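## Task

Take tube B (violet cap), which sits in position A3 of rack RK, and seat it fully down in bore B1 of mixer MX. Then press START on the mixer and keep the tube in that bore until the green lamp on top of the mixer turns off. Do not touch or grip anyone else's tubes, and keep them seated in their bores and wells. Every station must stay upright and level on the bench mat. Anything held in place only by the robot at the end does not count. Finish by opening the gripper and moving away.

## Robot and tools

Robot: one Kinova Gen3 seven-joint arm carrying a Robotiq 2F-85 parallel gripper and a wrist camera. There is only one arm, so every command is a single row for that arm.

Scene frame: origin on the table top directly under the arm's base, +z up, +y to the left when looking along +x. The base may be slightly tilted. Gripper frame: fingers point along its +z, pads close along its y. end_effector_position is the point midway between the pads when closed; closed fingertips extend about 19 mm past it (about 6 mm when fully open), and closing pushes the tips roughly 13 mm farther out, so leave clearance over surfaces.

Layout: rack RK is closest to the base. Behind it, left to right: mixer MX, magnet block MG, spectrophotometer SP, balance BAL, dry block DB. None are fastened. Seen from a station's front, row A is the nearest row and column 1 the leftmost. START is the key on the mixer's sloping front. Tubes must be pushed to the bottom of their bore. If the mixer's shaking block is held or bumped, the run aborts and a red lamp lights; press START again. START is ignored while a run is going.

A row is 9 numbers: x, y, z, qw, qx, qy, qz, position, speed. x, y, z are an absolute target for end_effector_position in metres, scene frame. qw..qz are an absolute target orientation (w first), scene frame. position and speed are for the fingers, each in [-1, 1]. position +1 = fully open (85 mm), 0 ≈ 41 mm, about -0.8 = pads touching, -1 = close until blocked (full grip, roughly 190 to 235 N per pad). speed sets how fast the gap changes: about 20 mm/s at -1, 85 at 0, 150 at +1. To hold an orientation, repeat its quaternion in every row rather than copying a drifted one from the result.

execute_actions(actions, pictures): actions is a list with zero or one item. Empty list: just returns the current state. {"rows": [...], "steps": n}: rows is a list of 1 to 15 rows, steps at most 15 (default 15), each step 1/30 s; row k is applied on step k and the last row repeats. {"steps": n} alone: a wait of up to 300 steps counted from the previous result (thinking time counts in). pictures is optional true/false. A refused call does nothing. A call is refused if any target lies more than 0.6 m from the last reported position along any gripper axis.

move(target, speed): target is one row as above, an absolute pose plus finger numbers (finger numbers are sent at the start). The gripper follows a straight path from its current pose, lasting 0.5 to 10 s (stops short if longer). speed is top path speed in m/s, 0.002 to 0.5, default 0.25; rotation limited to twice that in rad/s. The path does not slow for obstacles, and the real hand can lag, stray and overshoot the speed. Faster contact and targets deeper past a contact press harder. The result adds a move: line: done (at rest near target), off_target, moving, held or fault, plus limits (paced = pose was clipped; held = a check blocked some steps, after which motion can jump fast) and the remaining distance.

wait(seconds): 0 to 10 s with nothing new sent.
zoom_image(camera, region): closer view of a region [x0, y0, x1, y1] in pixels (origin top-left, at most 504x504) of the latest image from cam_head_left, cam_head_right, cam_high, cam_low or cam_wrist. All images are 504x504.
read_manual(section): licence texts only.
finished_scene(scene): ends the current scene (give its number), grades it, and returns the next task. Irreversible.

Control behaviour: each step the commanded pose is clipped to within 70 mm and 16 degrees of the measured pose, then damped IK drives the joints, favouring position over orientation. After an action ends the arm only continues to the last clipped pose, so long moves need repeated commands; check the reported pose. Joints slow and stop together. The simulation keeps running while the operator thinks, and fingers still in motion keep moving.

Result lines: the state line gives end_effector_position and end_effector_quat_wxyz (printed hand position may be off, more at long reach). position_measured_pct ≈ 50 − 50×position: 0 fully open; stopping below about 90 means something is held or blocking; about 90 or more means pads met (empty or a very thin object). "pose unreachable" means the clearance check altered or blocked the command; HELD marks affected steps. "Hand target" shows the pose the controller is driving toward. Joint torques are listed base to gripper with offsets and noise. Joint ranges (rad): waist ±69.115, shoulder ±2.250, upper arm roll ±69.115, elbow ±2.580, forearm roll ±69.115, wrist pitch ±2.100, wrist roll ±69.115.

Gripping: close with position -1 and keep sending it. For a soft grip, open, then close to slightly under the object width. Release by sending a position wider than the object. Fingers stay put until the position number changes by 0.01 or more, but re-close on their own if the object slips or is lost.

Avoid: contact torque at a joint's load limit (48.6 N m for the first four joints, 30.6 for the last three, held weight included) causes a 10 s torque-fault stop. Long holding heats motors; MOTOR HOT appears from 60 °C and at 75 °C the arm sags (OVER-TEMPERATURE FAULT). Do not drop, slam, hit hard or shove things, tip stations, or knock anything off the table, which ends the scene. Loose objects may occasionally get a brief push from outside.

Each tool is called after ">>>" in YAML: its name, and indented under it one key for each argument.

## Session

>>> move:
  target: [0.22, 0.0, 0.35, 0, 1, 0, 0, 0.2, 1]

Scene clock: 1.90 s of 9600.00 s.
end_effector_position=(+0.2194, -0.0007, +0.3498) position_measured_pct=40.1 end_effector_quat_wxyz=(+0.002, +1.000, -0.000, -0.001)
Joint positions: [ 0.56  -0.173 -0.545  2.126 -0.084  1.168  4.735]
Joint velocities: [ 0.002 -0.009  0.009  0.002 -0.006 -0.001  0.01 ]
Joint torques (N m, as the joint torque sensors report them, + toward a larger angle): [-0.69 -3.34  1.35 -8.45 -0.05 -0.22  0.38]
Hand target: +0.219, -0.001, +0.350; +0.002, +1.000, -0.000, -0.001
Off the commanded pose: 0.001 m, 0 deg.
move: done

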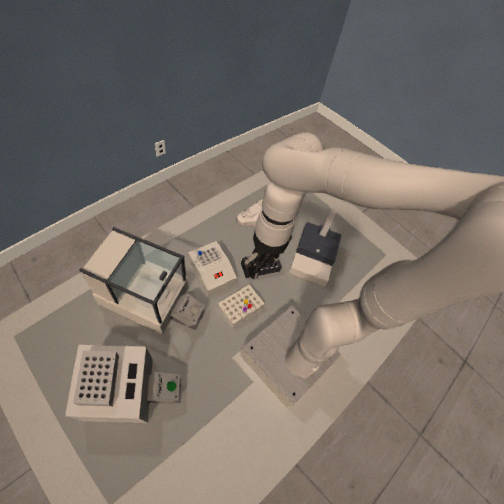

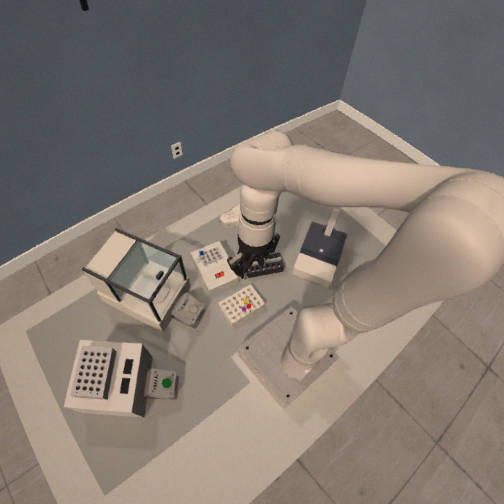

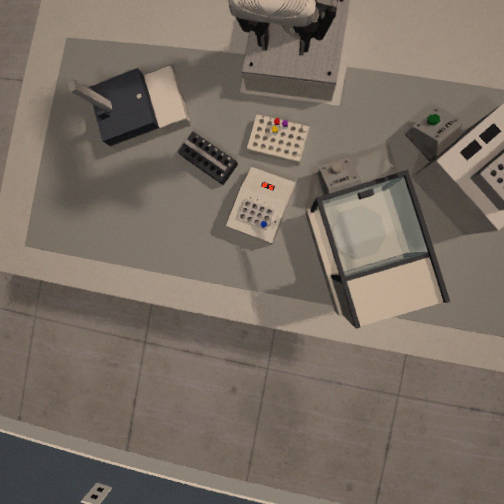

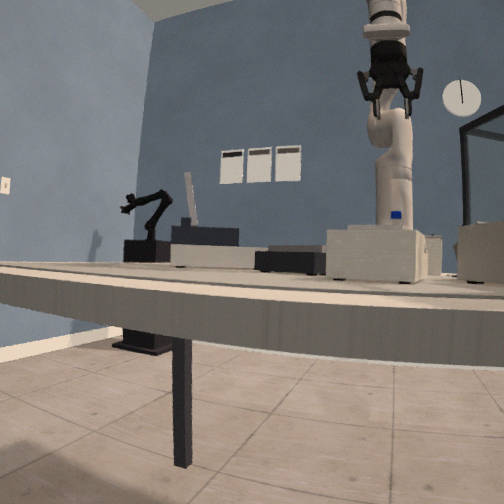

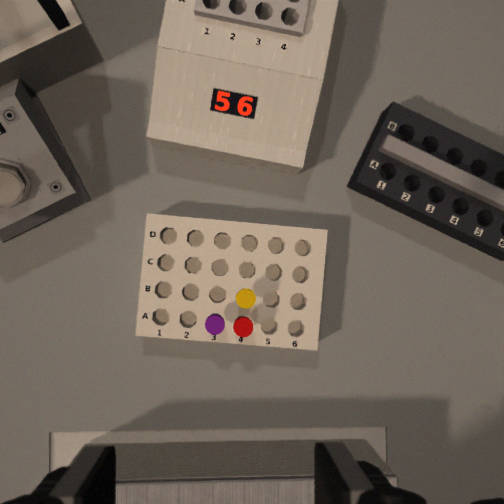

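>>> move:
  target: [0.232, 0.002, 0.14, 0, 0.740, 0.672, 0, -0.2, 1]

Scene clock: 15.60 s of 9600.00 s.
end_effector_position=(+0.2323, +0.0028, +0.1403) position_measured_pct=59.9 end_effector_quat_wxyz=(-0.001, +0.740, +0.672, +0.002)
Joint positions: [ 0.263  0.419 -0.453  2.512  0.645  0.307  5.378]
Joint velocities: [-0.024  0.004  0.013  0.005  0.018 -0.01  -0.02 ]
Joint torques (N m, as the joint torque sensors report them, + toward a larger angle): [-0.25 -9.41 -0.36 -2.42 -0.02 -0.39  0.28]
Hand target: +0.232, +0.003, +0.140; -0.001, +0.740, +0.673, +0.002
Off the commanded pose: 0.001 m, 0 deg.
move: done

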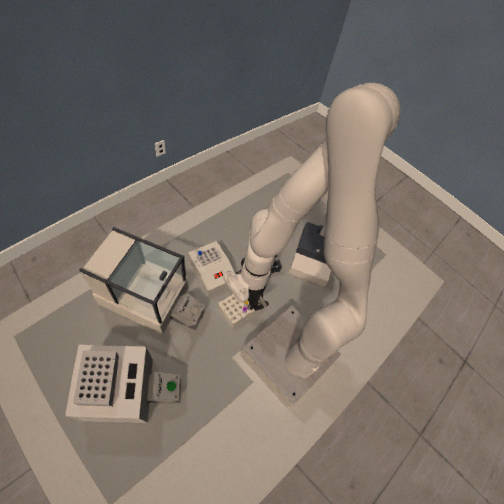

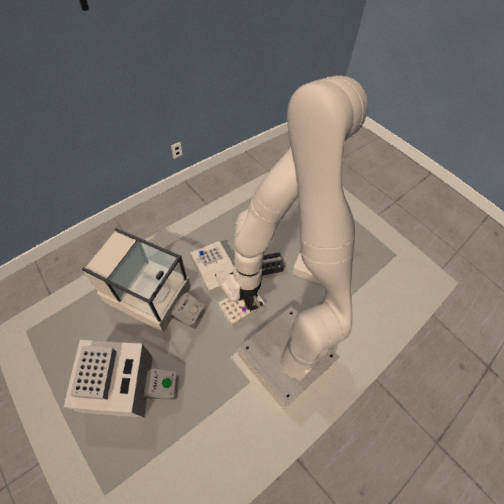

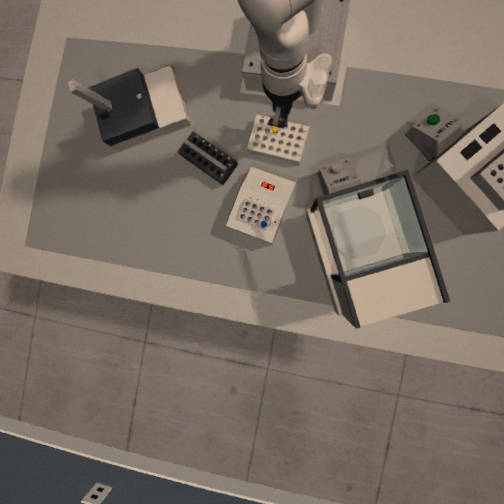

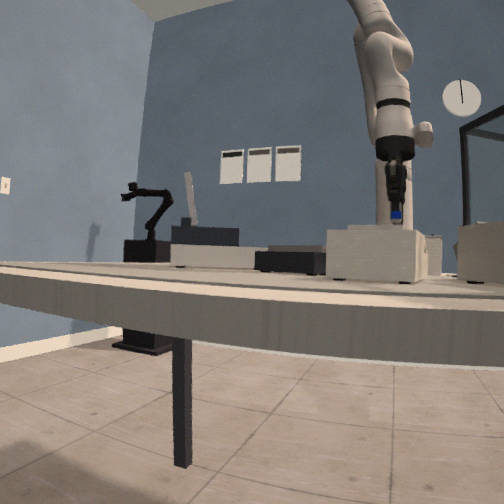

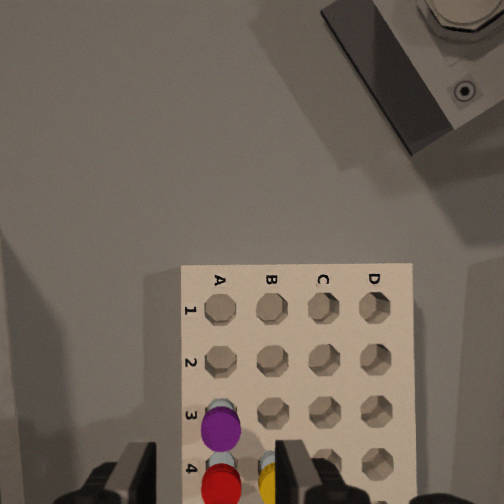

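>>> move:
  target: [0.2341, 0.0077, 0.105, 0, 0.740, 0.672, 0, -0.3, 1]
  speed: 0.06

Scene clock: 21.93 s of 9600.00 s.
end_effector_position=(+0.2341, +0.0074, +0.1053) position_measured_pct=65.1 end_effector_quat_wxyz=(-0.001, +0.741, +0.671, -0.000)
Joint positions: [-0.008  0.54  -0.14   2.543  0.869  0.102  5.158]
Joint velocities: [-0.082  0.006  0.089  0.017  0.032 -0.053 -0.037]
Joint torques (N m, as the joint torque sensors report them, + toward a larger angle): [  0.17 -11.39   0.26  -0.53   0.    -0.21  -0.09]
Hand target: +0.234, +0.008, +0.105; -0.001, +0.740, +0.672, -0.000
Off the commanded pose: 0.000 m, 0 deg.
move: done

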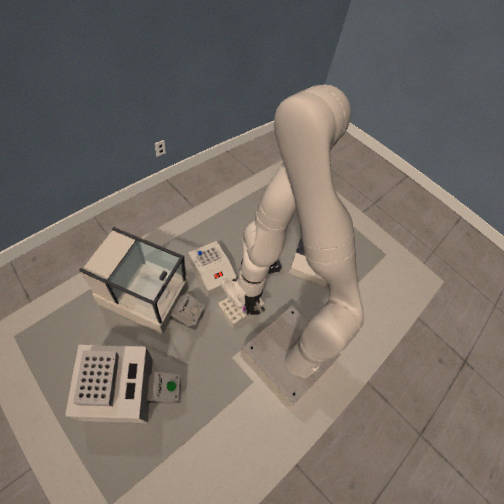

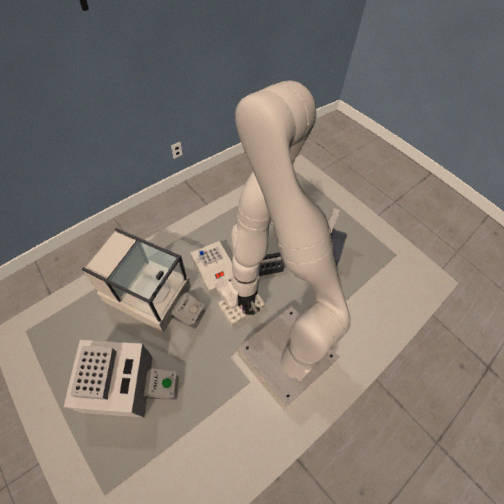

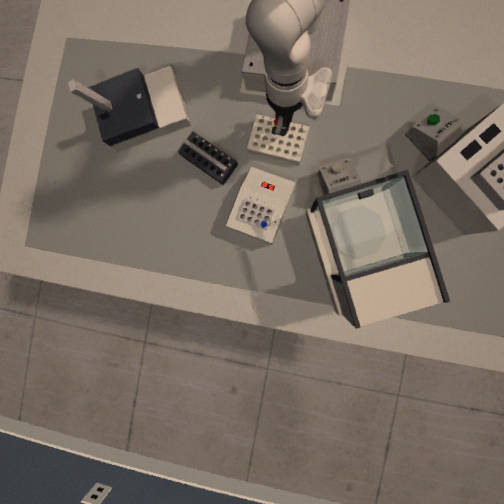

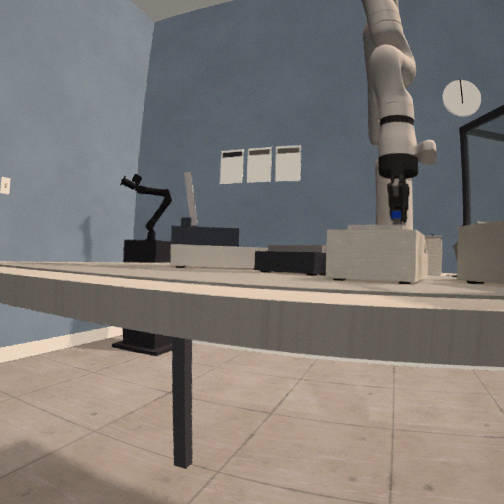

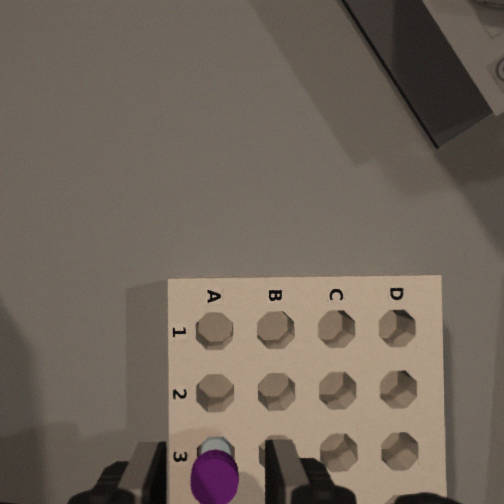

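>>> move:
  target: [0.2341, 0.0077, 0.087, 0, 0.740, 0.672, 0, -0.3, 1]
  speed: 0.03

>>> zoom_image:
  camera: "cam_high"
  region: [230, 80, 330, 180]

Scene clock: 28.43 s of 9600.00 s.
end_effector_position=(+0.2343, +0.0074, +0.0873) position_measured_pct=65.1 end_effector_quat_wxyz=(-0.001, +0.741, +0.672, +0.000)
Joint positions: [-0.181  0.621  0.089  2.559  0.906 -0.057  5.14 ]
Joint velocities: [-0.053  0.014  0.059  0.012 -0.011 -0.043  0.011]
Joint torques (N m, as the joint torque sensors report them, + toward a larger angle): [ -0.4  -11.1    1.07   0.73   0.    -0.26   0.22]
Hand target: +0.234, +0.008, +0.087; -0.000, +0.740, +0.672, -0.000
Off the commanded pose: 0.000 m, 0 deg.
move: done

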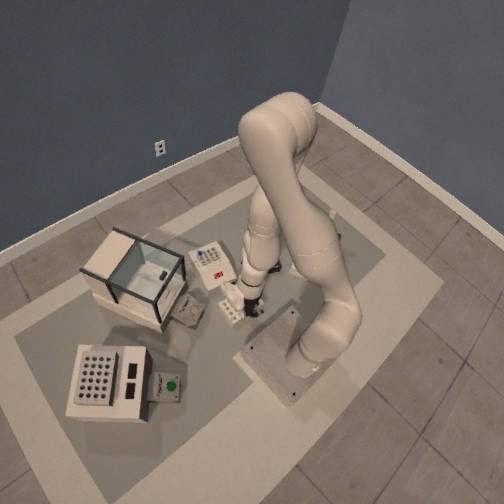

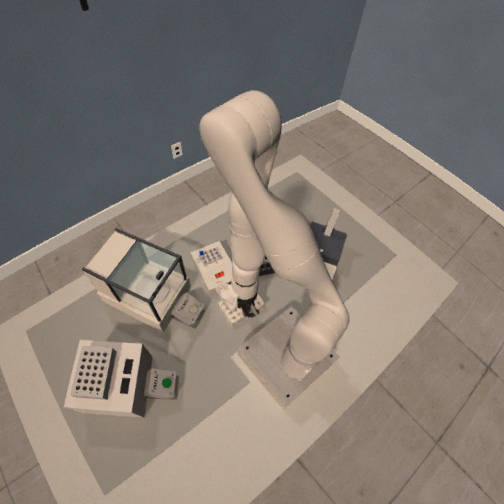

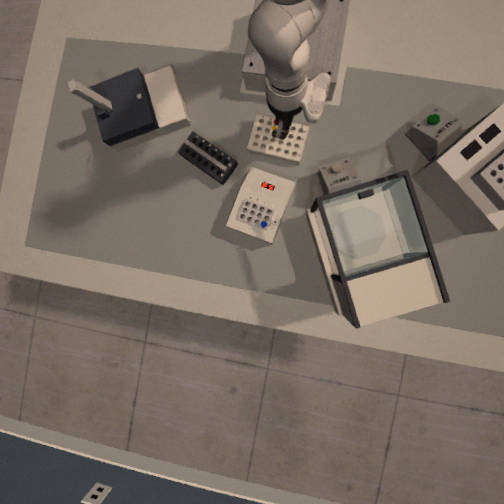

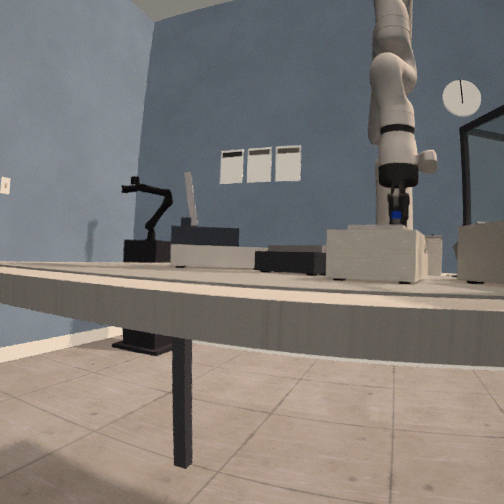

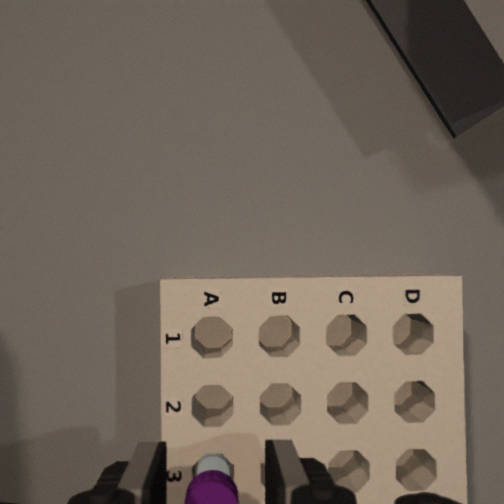

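Region (230, 80, 330, 180) of cam_high's 504x504 image, scaled by 5.040, with more detail than that image has.

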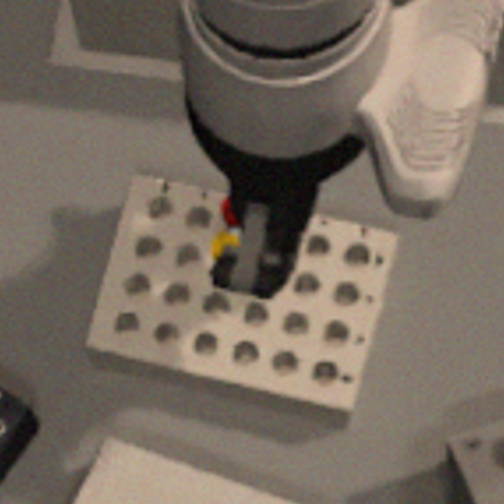

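>>> move:
  target: [0.2344, 0.0107, 0.087, 0, 0.740, 0.672, 0, -0.3, 1]
  speed: 0.02

>>> execute_actions:
  actions:
    - {"rows": [[0.2344, 0.0107, 0.087, 0, 0.740, 0.672, 0, -0.65, -0.5]], "steps": 15}
  pictures: false

>>> move:
  target: [0.2344, 0.0107, 0.2, 0, 0.740, 0.672, 0, -0.65, -0.5]
  speed: 0.05

Scene clock: 36.77 s of 9600.00 s.
end_effector_position=(+0.2344, +0.0106, +0.0870) position_measured_pct=65.1 end_effector_quat_wxyz=(-0.000, +0.740, +0.672, -0.000)
Joint positions: [-0.198  0.623  0.093  2.559  0.898 -0.059  5.135]
Joint velocities: [-0.003  0.    -0.    -0.     0.     0.    -0.001]
Joint torques (N m, as the joint torque sensors report them, + toward a larger angle): [ -0.21 -10.96   0.81   0.3    0.03  -0.19   0.3 ]
Hand target: +0.234, +0.011, +0.087; -0.000, +0.740, +0.672, -0.000
Off the commanded pose: 0.000 m, 0 deg.
move: done

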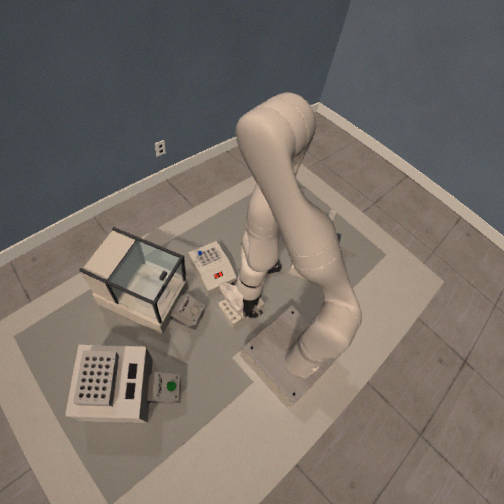

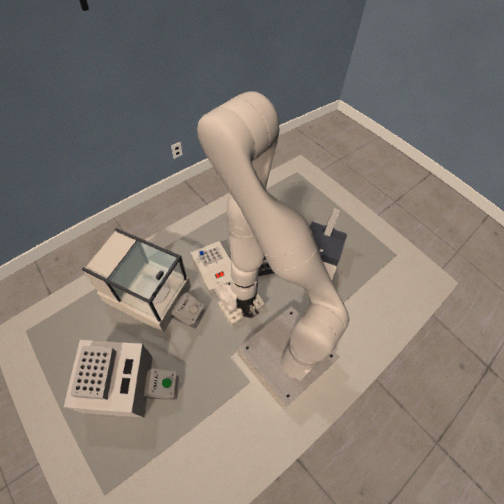

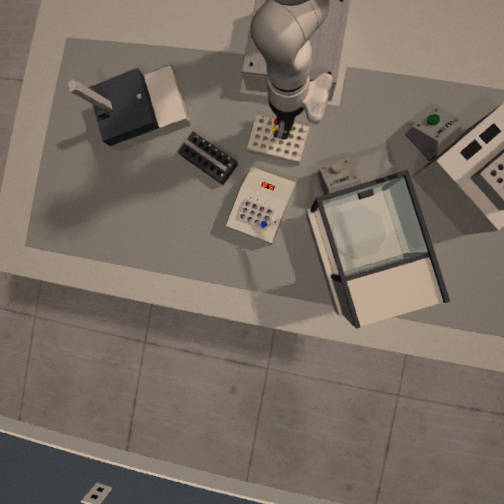

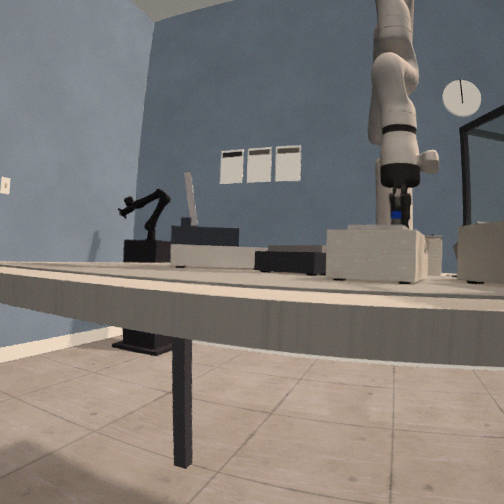

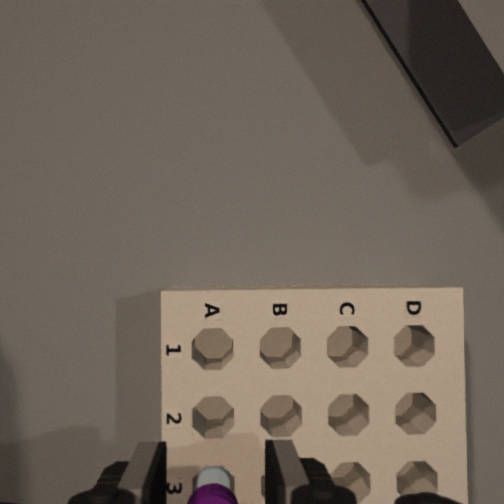

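Scene clock: 37.27 s of 9600.00 s.
end_effector_position=(+0.2344, +0.0107, +0.0870) position_measured_pct=80.6 end_effector_quat_wxyz=(+0.000, +0.740, +0.672, +0.000)
Joint positions: [-0.198  0.623  0.093  2.559  0.898 -0.059  5.135]
Joint velocities: [ 0.    -0.    -0.001 -0.001 -0.    -0.     0.001]
Joint torques (N m, as the joint torque sensors report them, + toward a larger angle): [ -0.34 -10.56   0.75   0.11  -0.21  -0.26   0.35]
Hand target: +0.234, +0.011, +0.087; -0.000, +0.740, +0.672, -0.000
Off the commanded pose: 0.000 m, 0 deg.
Steps of this call (steps 1 to 15: all 15 steps of this action). Readings (end_effector_position | what the end effector reports):
1: (+0.2344, +0.0107, +0.0870) | position_measured_pct=65.1
2: (+0.2344, +0.0107, +0.0870) | position_measured_pct=65.5
4: (+0.2344, +0.0107, +0.0870) | position_measured_pct=67.9
8: (+0.2344, +0.0107, +0.0870) | position_measured_pct=75.0
15: the state above

Scene clock: 40.10 s of 9600.00 s.
end_effector_position=(+0.2348, +0.0101, +0.1997) position_measured_pct=80.6 end_effector_quat_wxyz=(+0.002, +0.740, +0.673, -0.001)
Joint positions: [ 0.456  0.232 -0.684  2.417  0.296  0.566  5.688]
Joint velocities: [ 0.011 -0.009 -0.001 -0.003 -0.01   0.005  0.013]
Joint torques (N m, as the joint torque sensors report them, + toward a larger angle): [-0.25 -7.41 -0.27 -4.76 -0.09 -0.5   0.06]
Hand target: +0.235, +0.010, +0.200; +0.002, +0.740, +0.672, -0.000
Off the commanded pose: 0.001 m, 0 deg.
move: done

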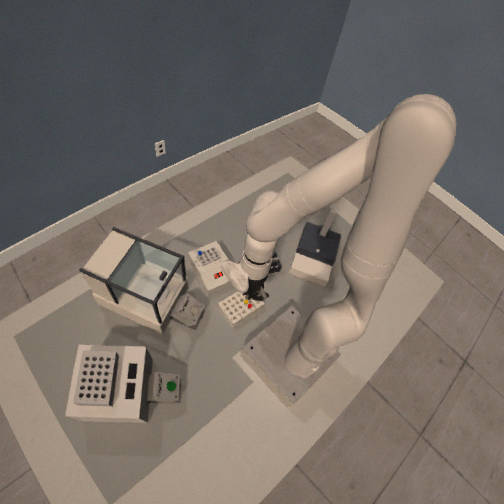

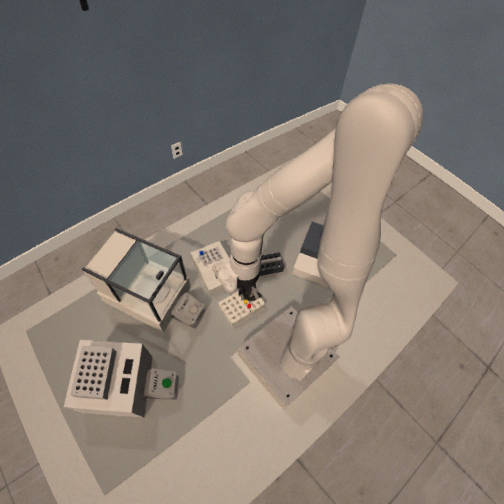

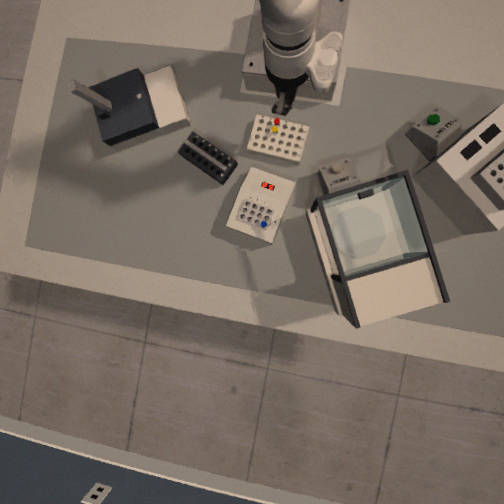

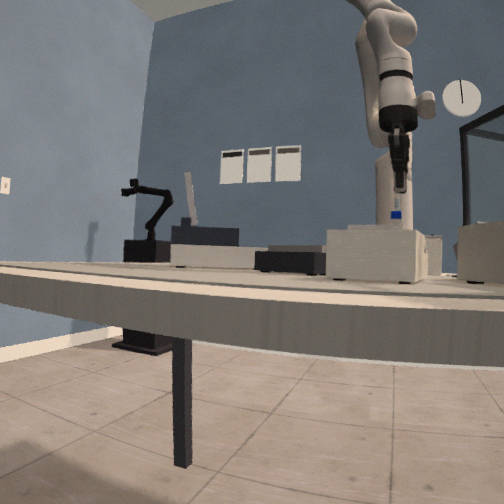

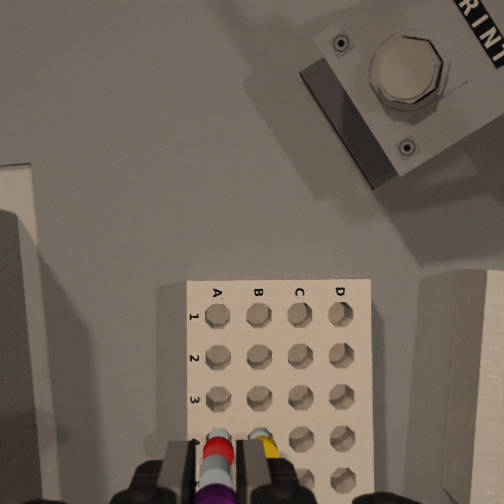

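>>> move:
  target: [0.25, 0.42, 0.42, 0, 0.866, 0.5, 0, -0.65, -0.5]
  speed: 0.25

Scene clock: 45.27 s of 9600.00 s.
end_effector_position=(+0.2502, +0.4203, +0.4204) position_measured_pct=80.6 end_effector_quat_wxyz=(-0.001, +0.867, +0.499, +0.001)
Joint positions: [-0.608  0.533 -0.815  1.182  0.381  1.579  4.376]
Joint velocities: [-0.006  0.006  0.001 -0.005  0.002  0.003  0.003]
Joint torques (N m, as the joint torque sensors report them, + toward a larger angle): [ -0.44 -17.09  -2.35  -8.83   0.11   0.     0.19]
Hand target: +0.250, +0.421, +0.420; -0.001, +0.867, +0.499, +0.001
Off the commanded pose: 0.001 m, 0 deg.
move: done

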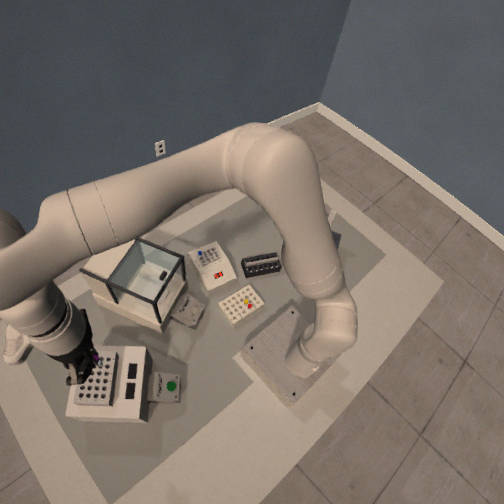

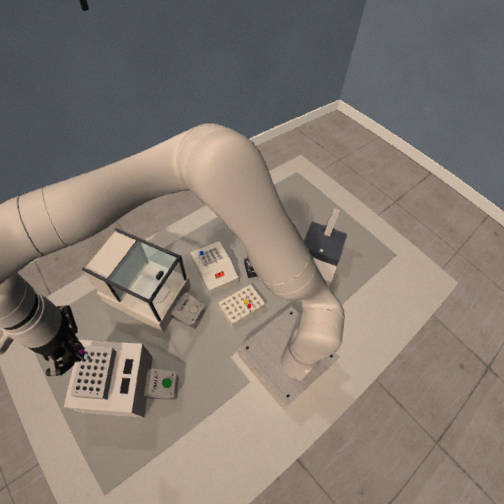

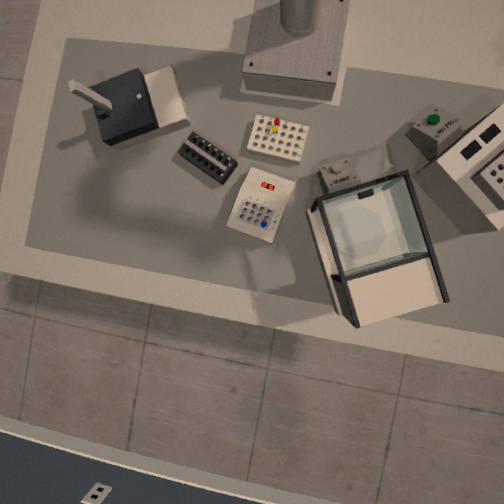

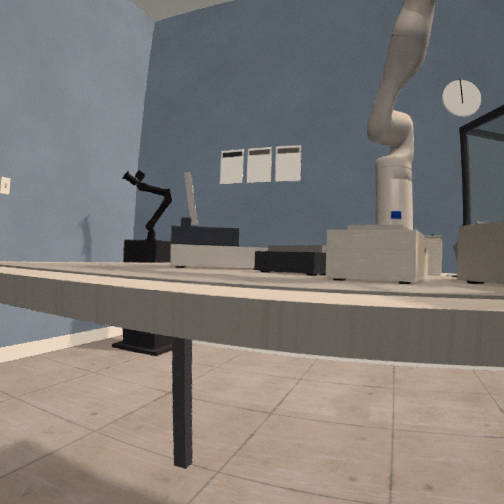

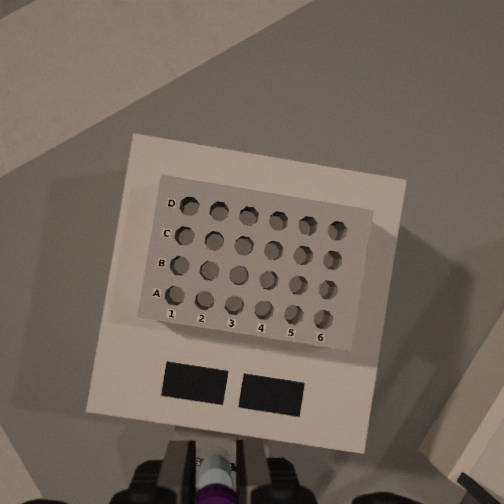

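>>> move:
  target: [0.2617, 0.4864, 0.27, 0, 0.866, 0.5, 0, -0.65, -0.5]
  speed: 0.15

Scene clock: 52.37 s of 9600.00 s.
end_effector_position=(+0.2618, +0.4865, +0.2703) position_measured_pct=80.6 end_effector_quat_wxyz=(-0.000, +0.866, +0.500, +0.000)
Joint positions: [-0.715  0.777 -0.745  1.26   0.517  1.302  4.277]
Joint velocities: [-0.003  0.004  0.001 -0.002  0.001 -0.     0.001]
Joint torques (N m, as the joint torque sensors report them, + toward a larger angle): [ -0.01 -20.7   -3.83  -7.27   0.08  -0.39   0.12]
Hand target: +0.262, +0.487, +0.270; -0.000, +0.866, +0.500, -0.000
Off the commanded pose: 0.000 m, 0 deg.
move: done

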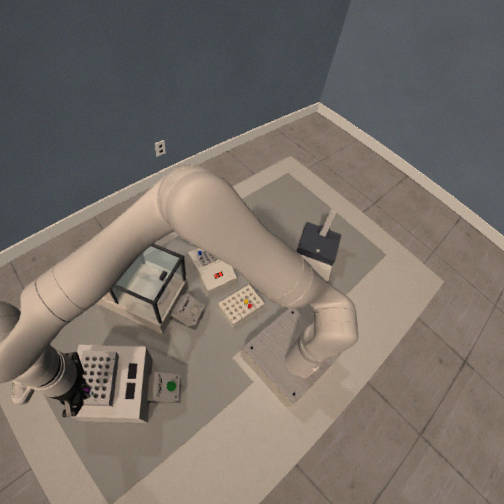

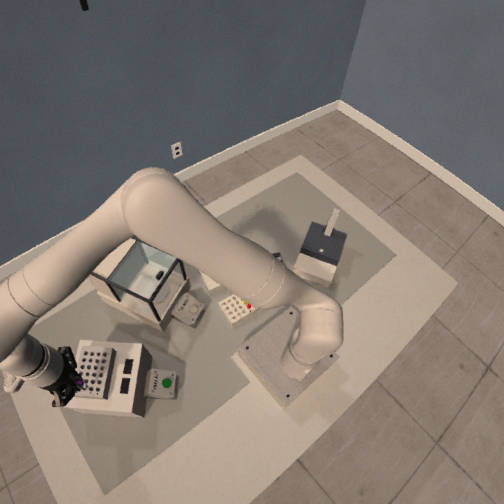

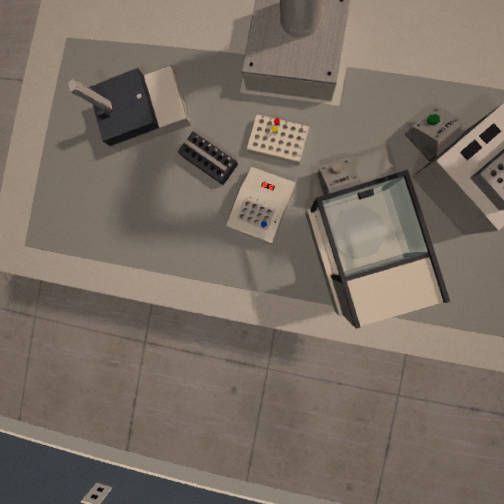

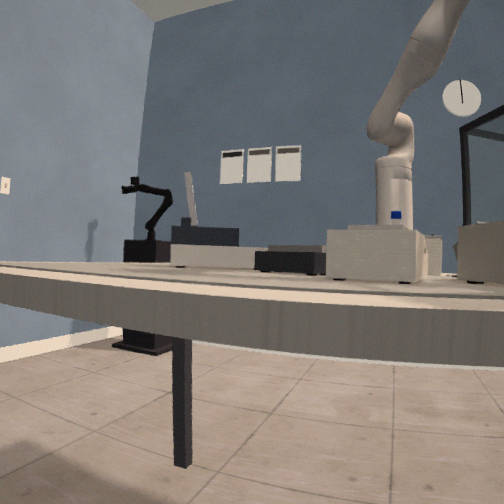

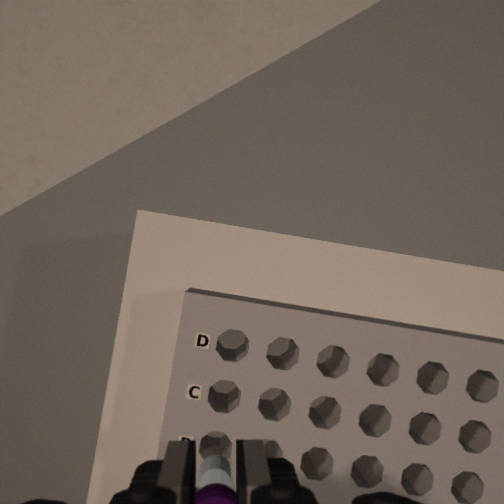

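>>> move:
  target: [0.2609, 0.4851, 0.256, 0, 0.866, 0.5, 0, -0.65, -0.5]
  speed: 0.03

>>> zoom_image:
  camera: "cam_wrist"
  region: [140, 354, 290, 504]

Scene clock: 58.77 s of 9600.00 s.
end_effector_position=(+0.2609, +0.4851, +0.2561) position_measured_pct=80.6 end_effector_quat_wxyz=(-0.000, +0.866, +0.500, -0.000)
Joint positions: [-0.713  0.788 -0.74   1.29   0.526  1.266  4.265]
Joint velocities: [-0.     0.001  0.001  0.002 -0.    -0.003  0.   ]
Joint torques (N m, as the joint torque sensors report them, + toward a larger angle): [ -0.19 -20.87  -3.44  -7.03  -0.09  -0.17  -0.02]
Hand target: +0.261, +0.485, +0.256; -0.000, +0.866, +0.500, -0.000
Off the commanded pose: 0.000 m, 0 deg.
move: done

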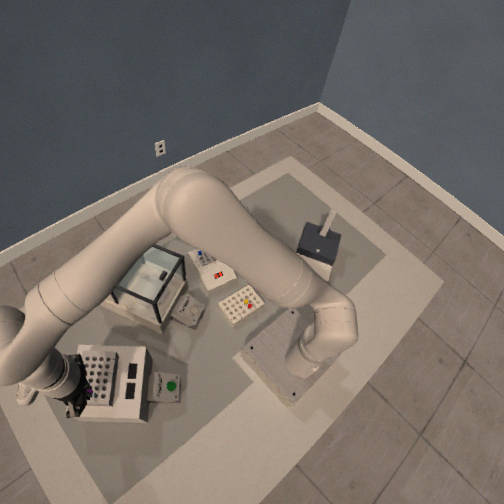

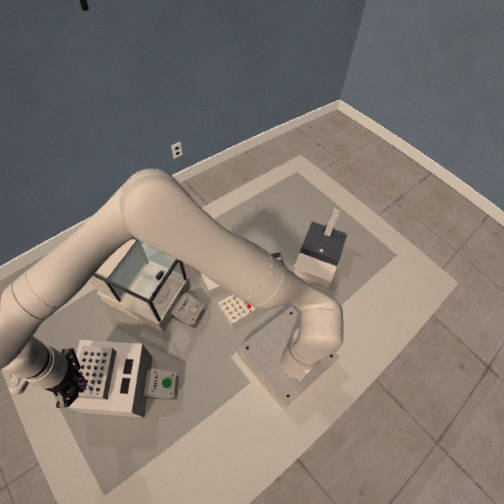

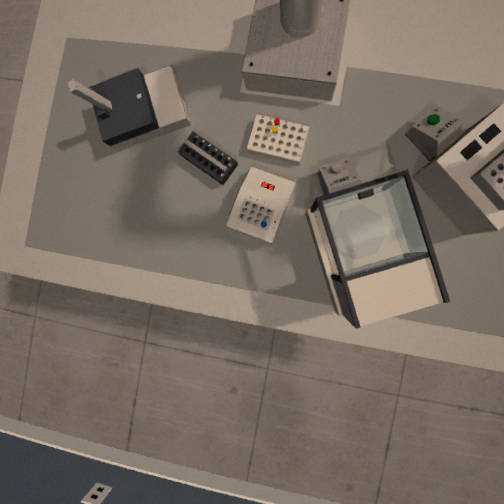

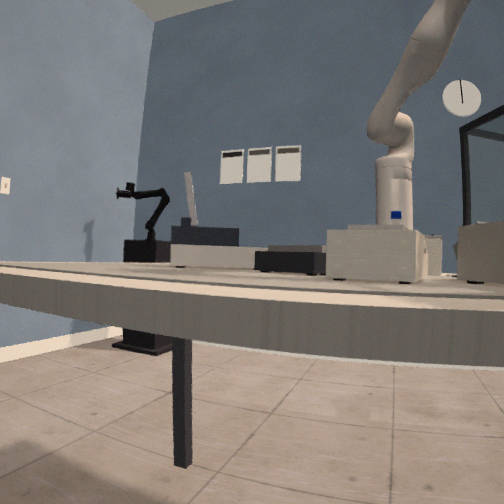

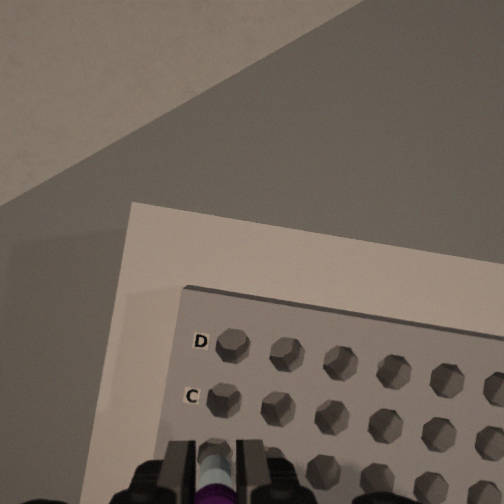

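Region (140, 354, 290, 504) of cam_wrist's 504x504 image, scaled by 3.360.

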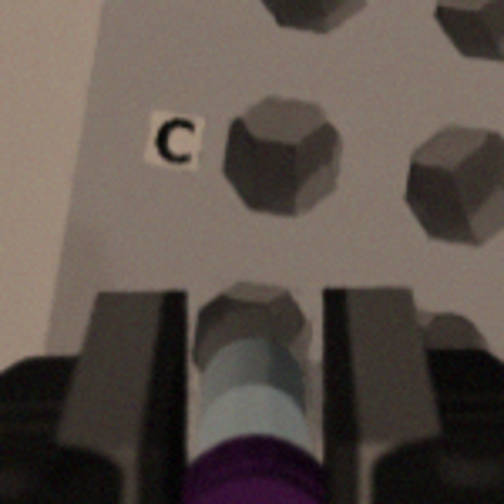

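Hole edge to tube gap matches scene 1. Insert.

>>> move:
  target: [0.2609, 0.4851, 0.233, 0, 0.866, 0.5, 0, -0.65, -0.5]
  speed: 0.02

Scene clock: 63.73 s of 9600.00 s.
end_effector_position=(+0.2609, +0.4852, +0.2331) position_measured_pct=80.6 end_effector_quat_wxyz=(-0.000, +0.866, +0.500, -0.000)
Joint positions: [-0.714  0.813 -0.729  1.324  0.544  1.214  4.25 ]
Joint velocities: [-0.     0.002  0.001 -0.     0.001 -0.002 -0.   ]
Joint torques (N m, as the joint torque sensors report them, + toward a larger angle): [ -0.49 -21.13  -3.53  -7.44   0.07  -0.55   0.19]
Hand target: +0.261, +0.485, +0.233; -0.000, +0.866, +0.500, -0.000
Off the commanded pose: 0.000 m, 0 deg.
move: done

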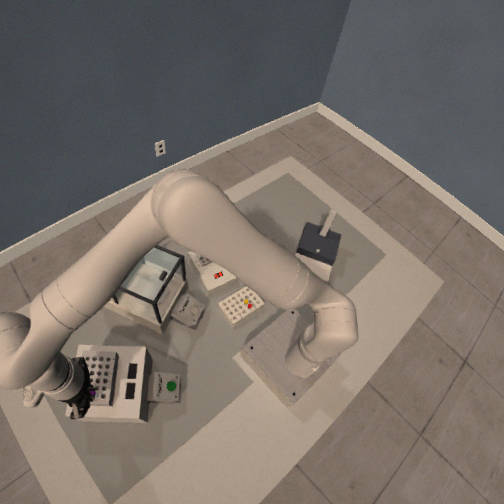

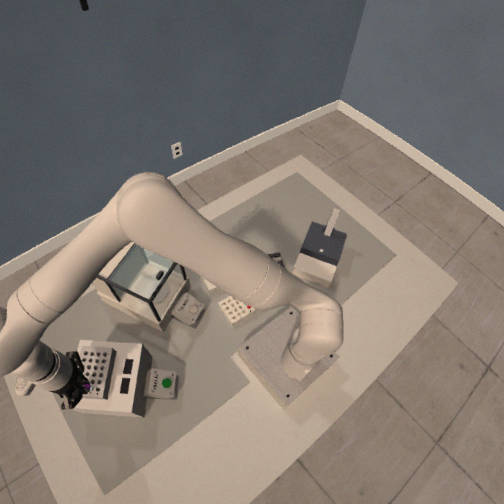

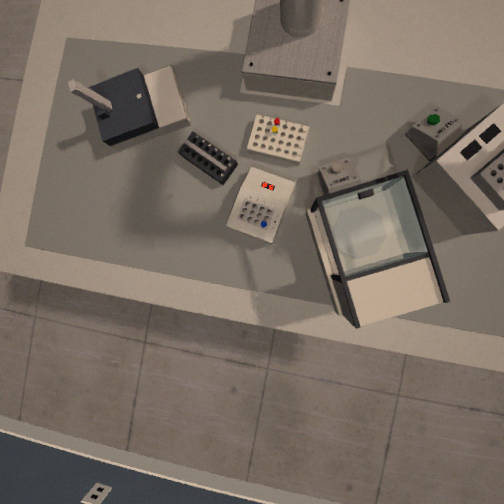

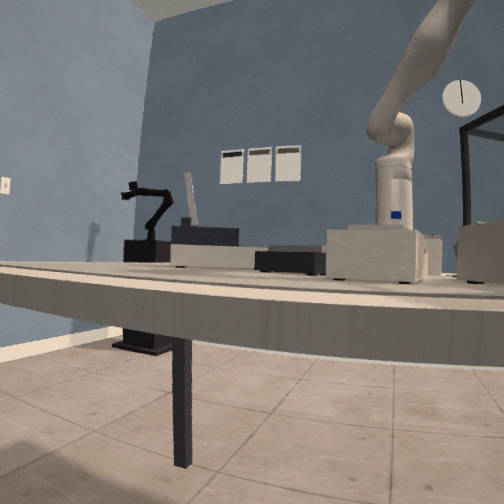

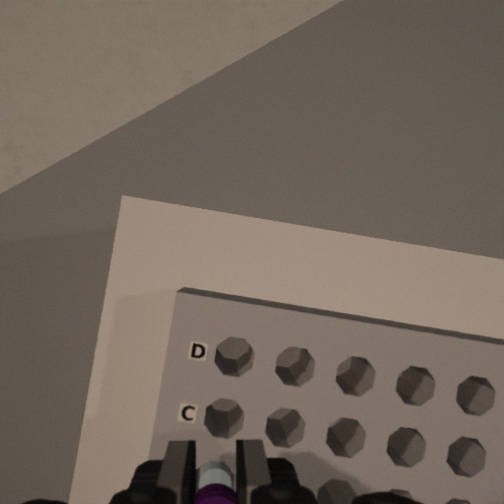

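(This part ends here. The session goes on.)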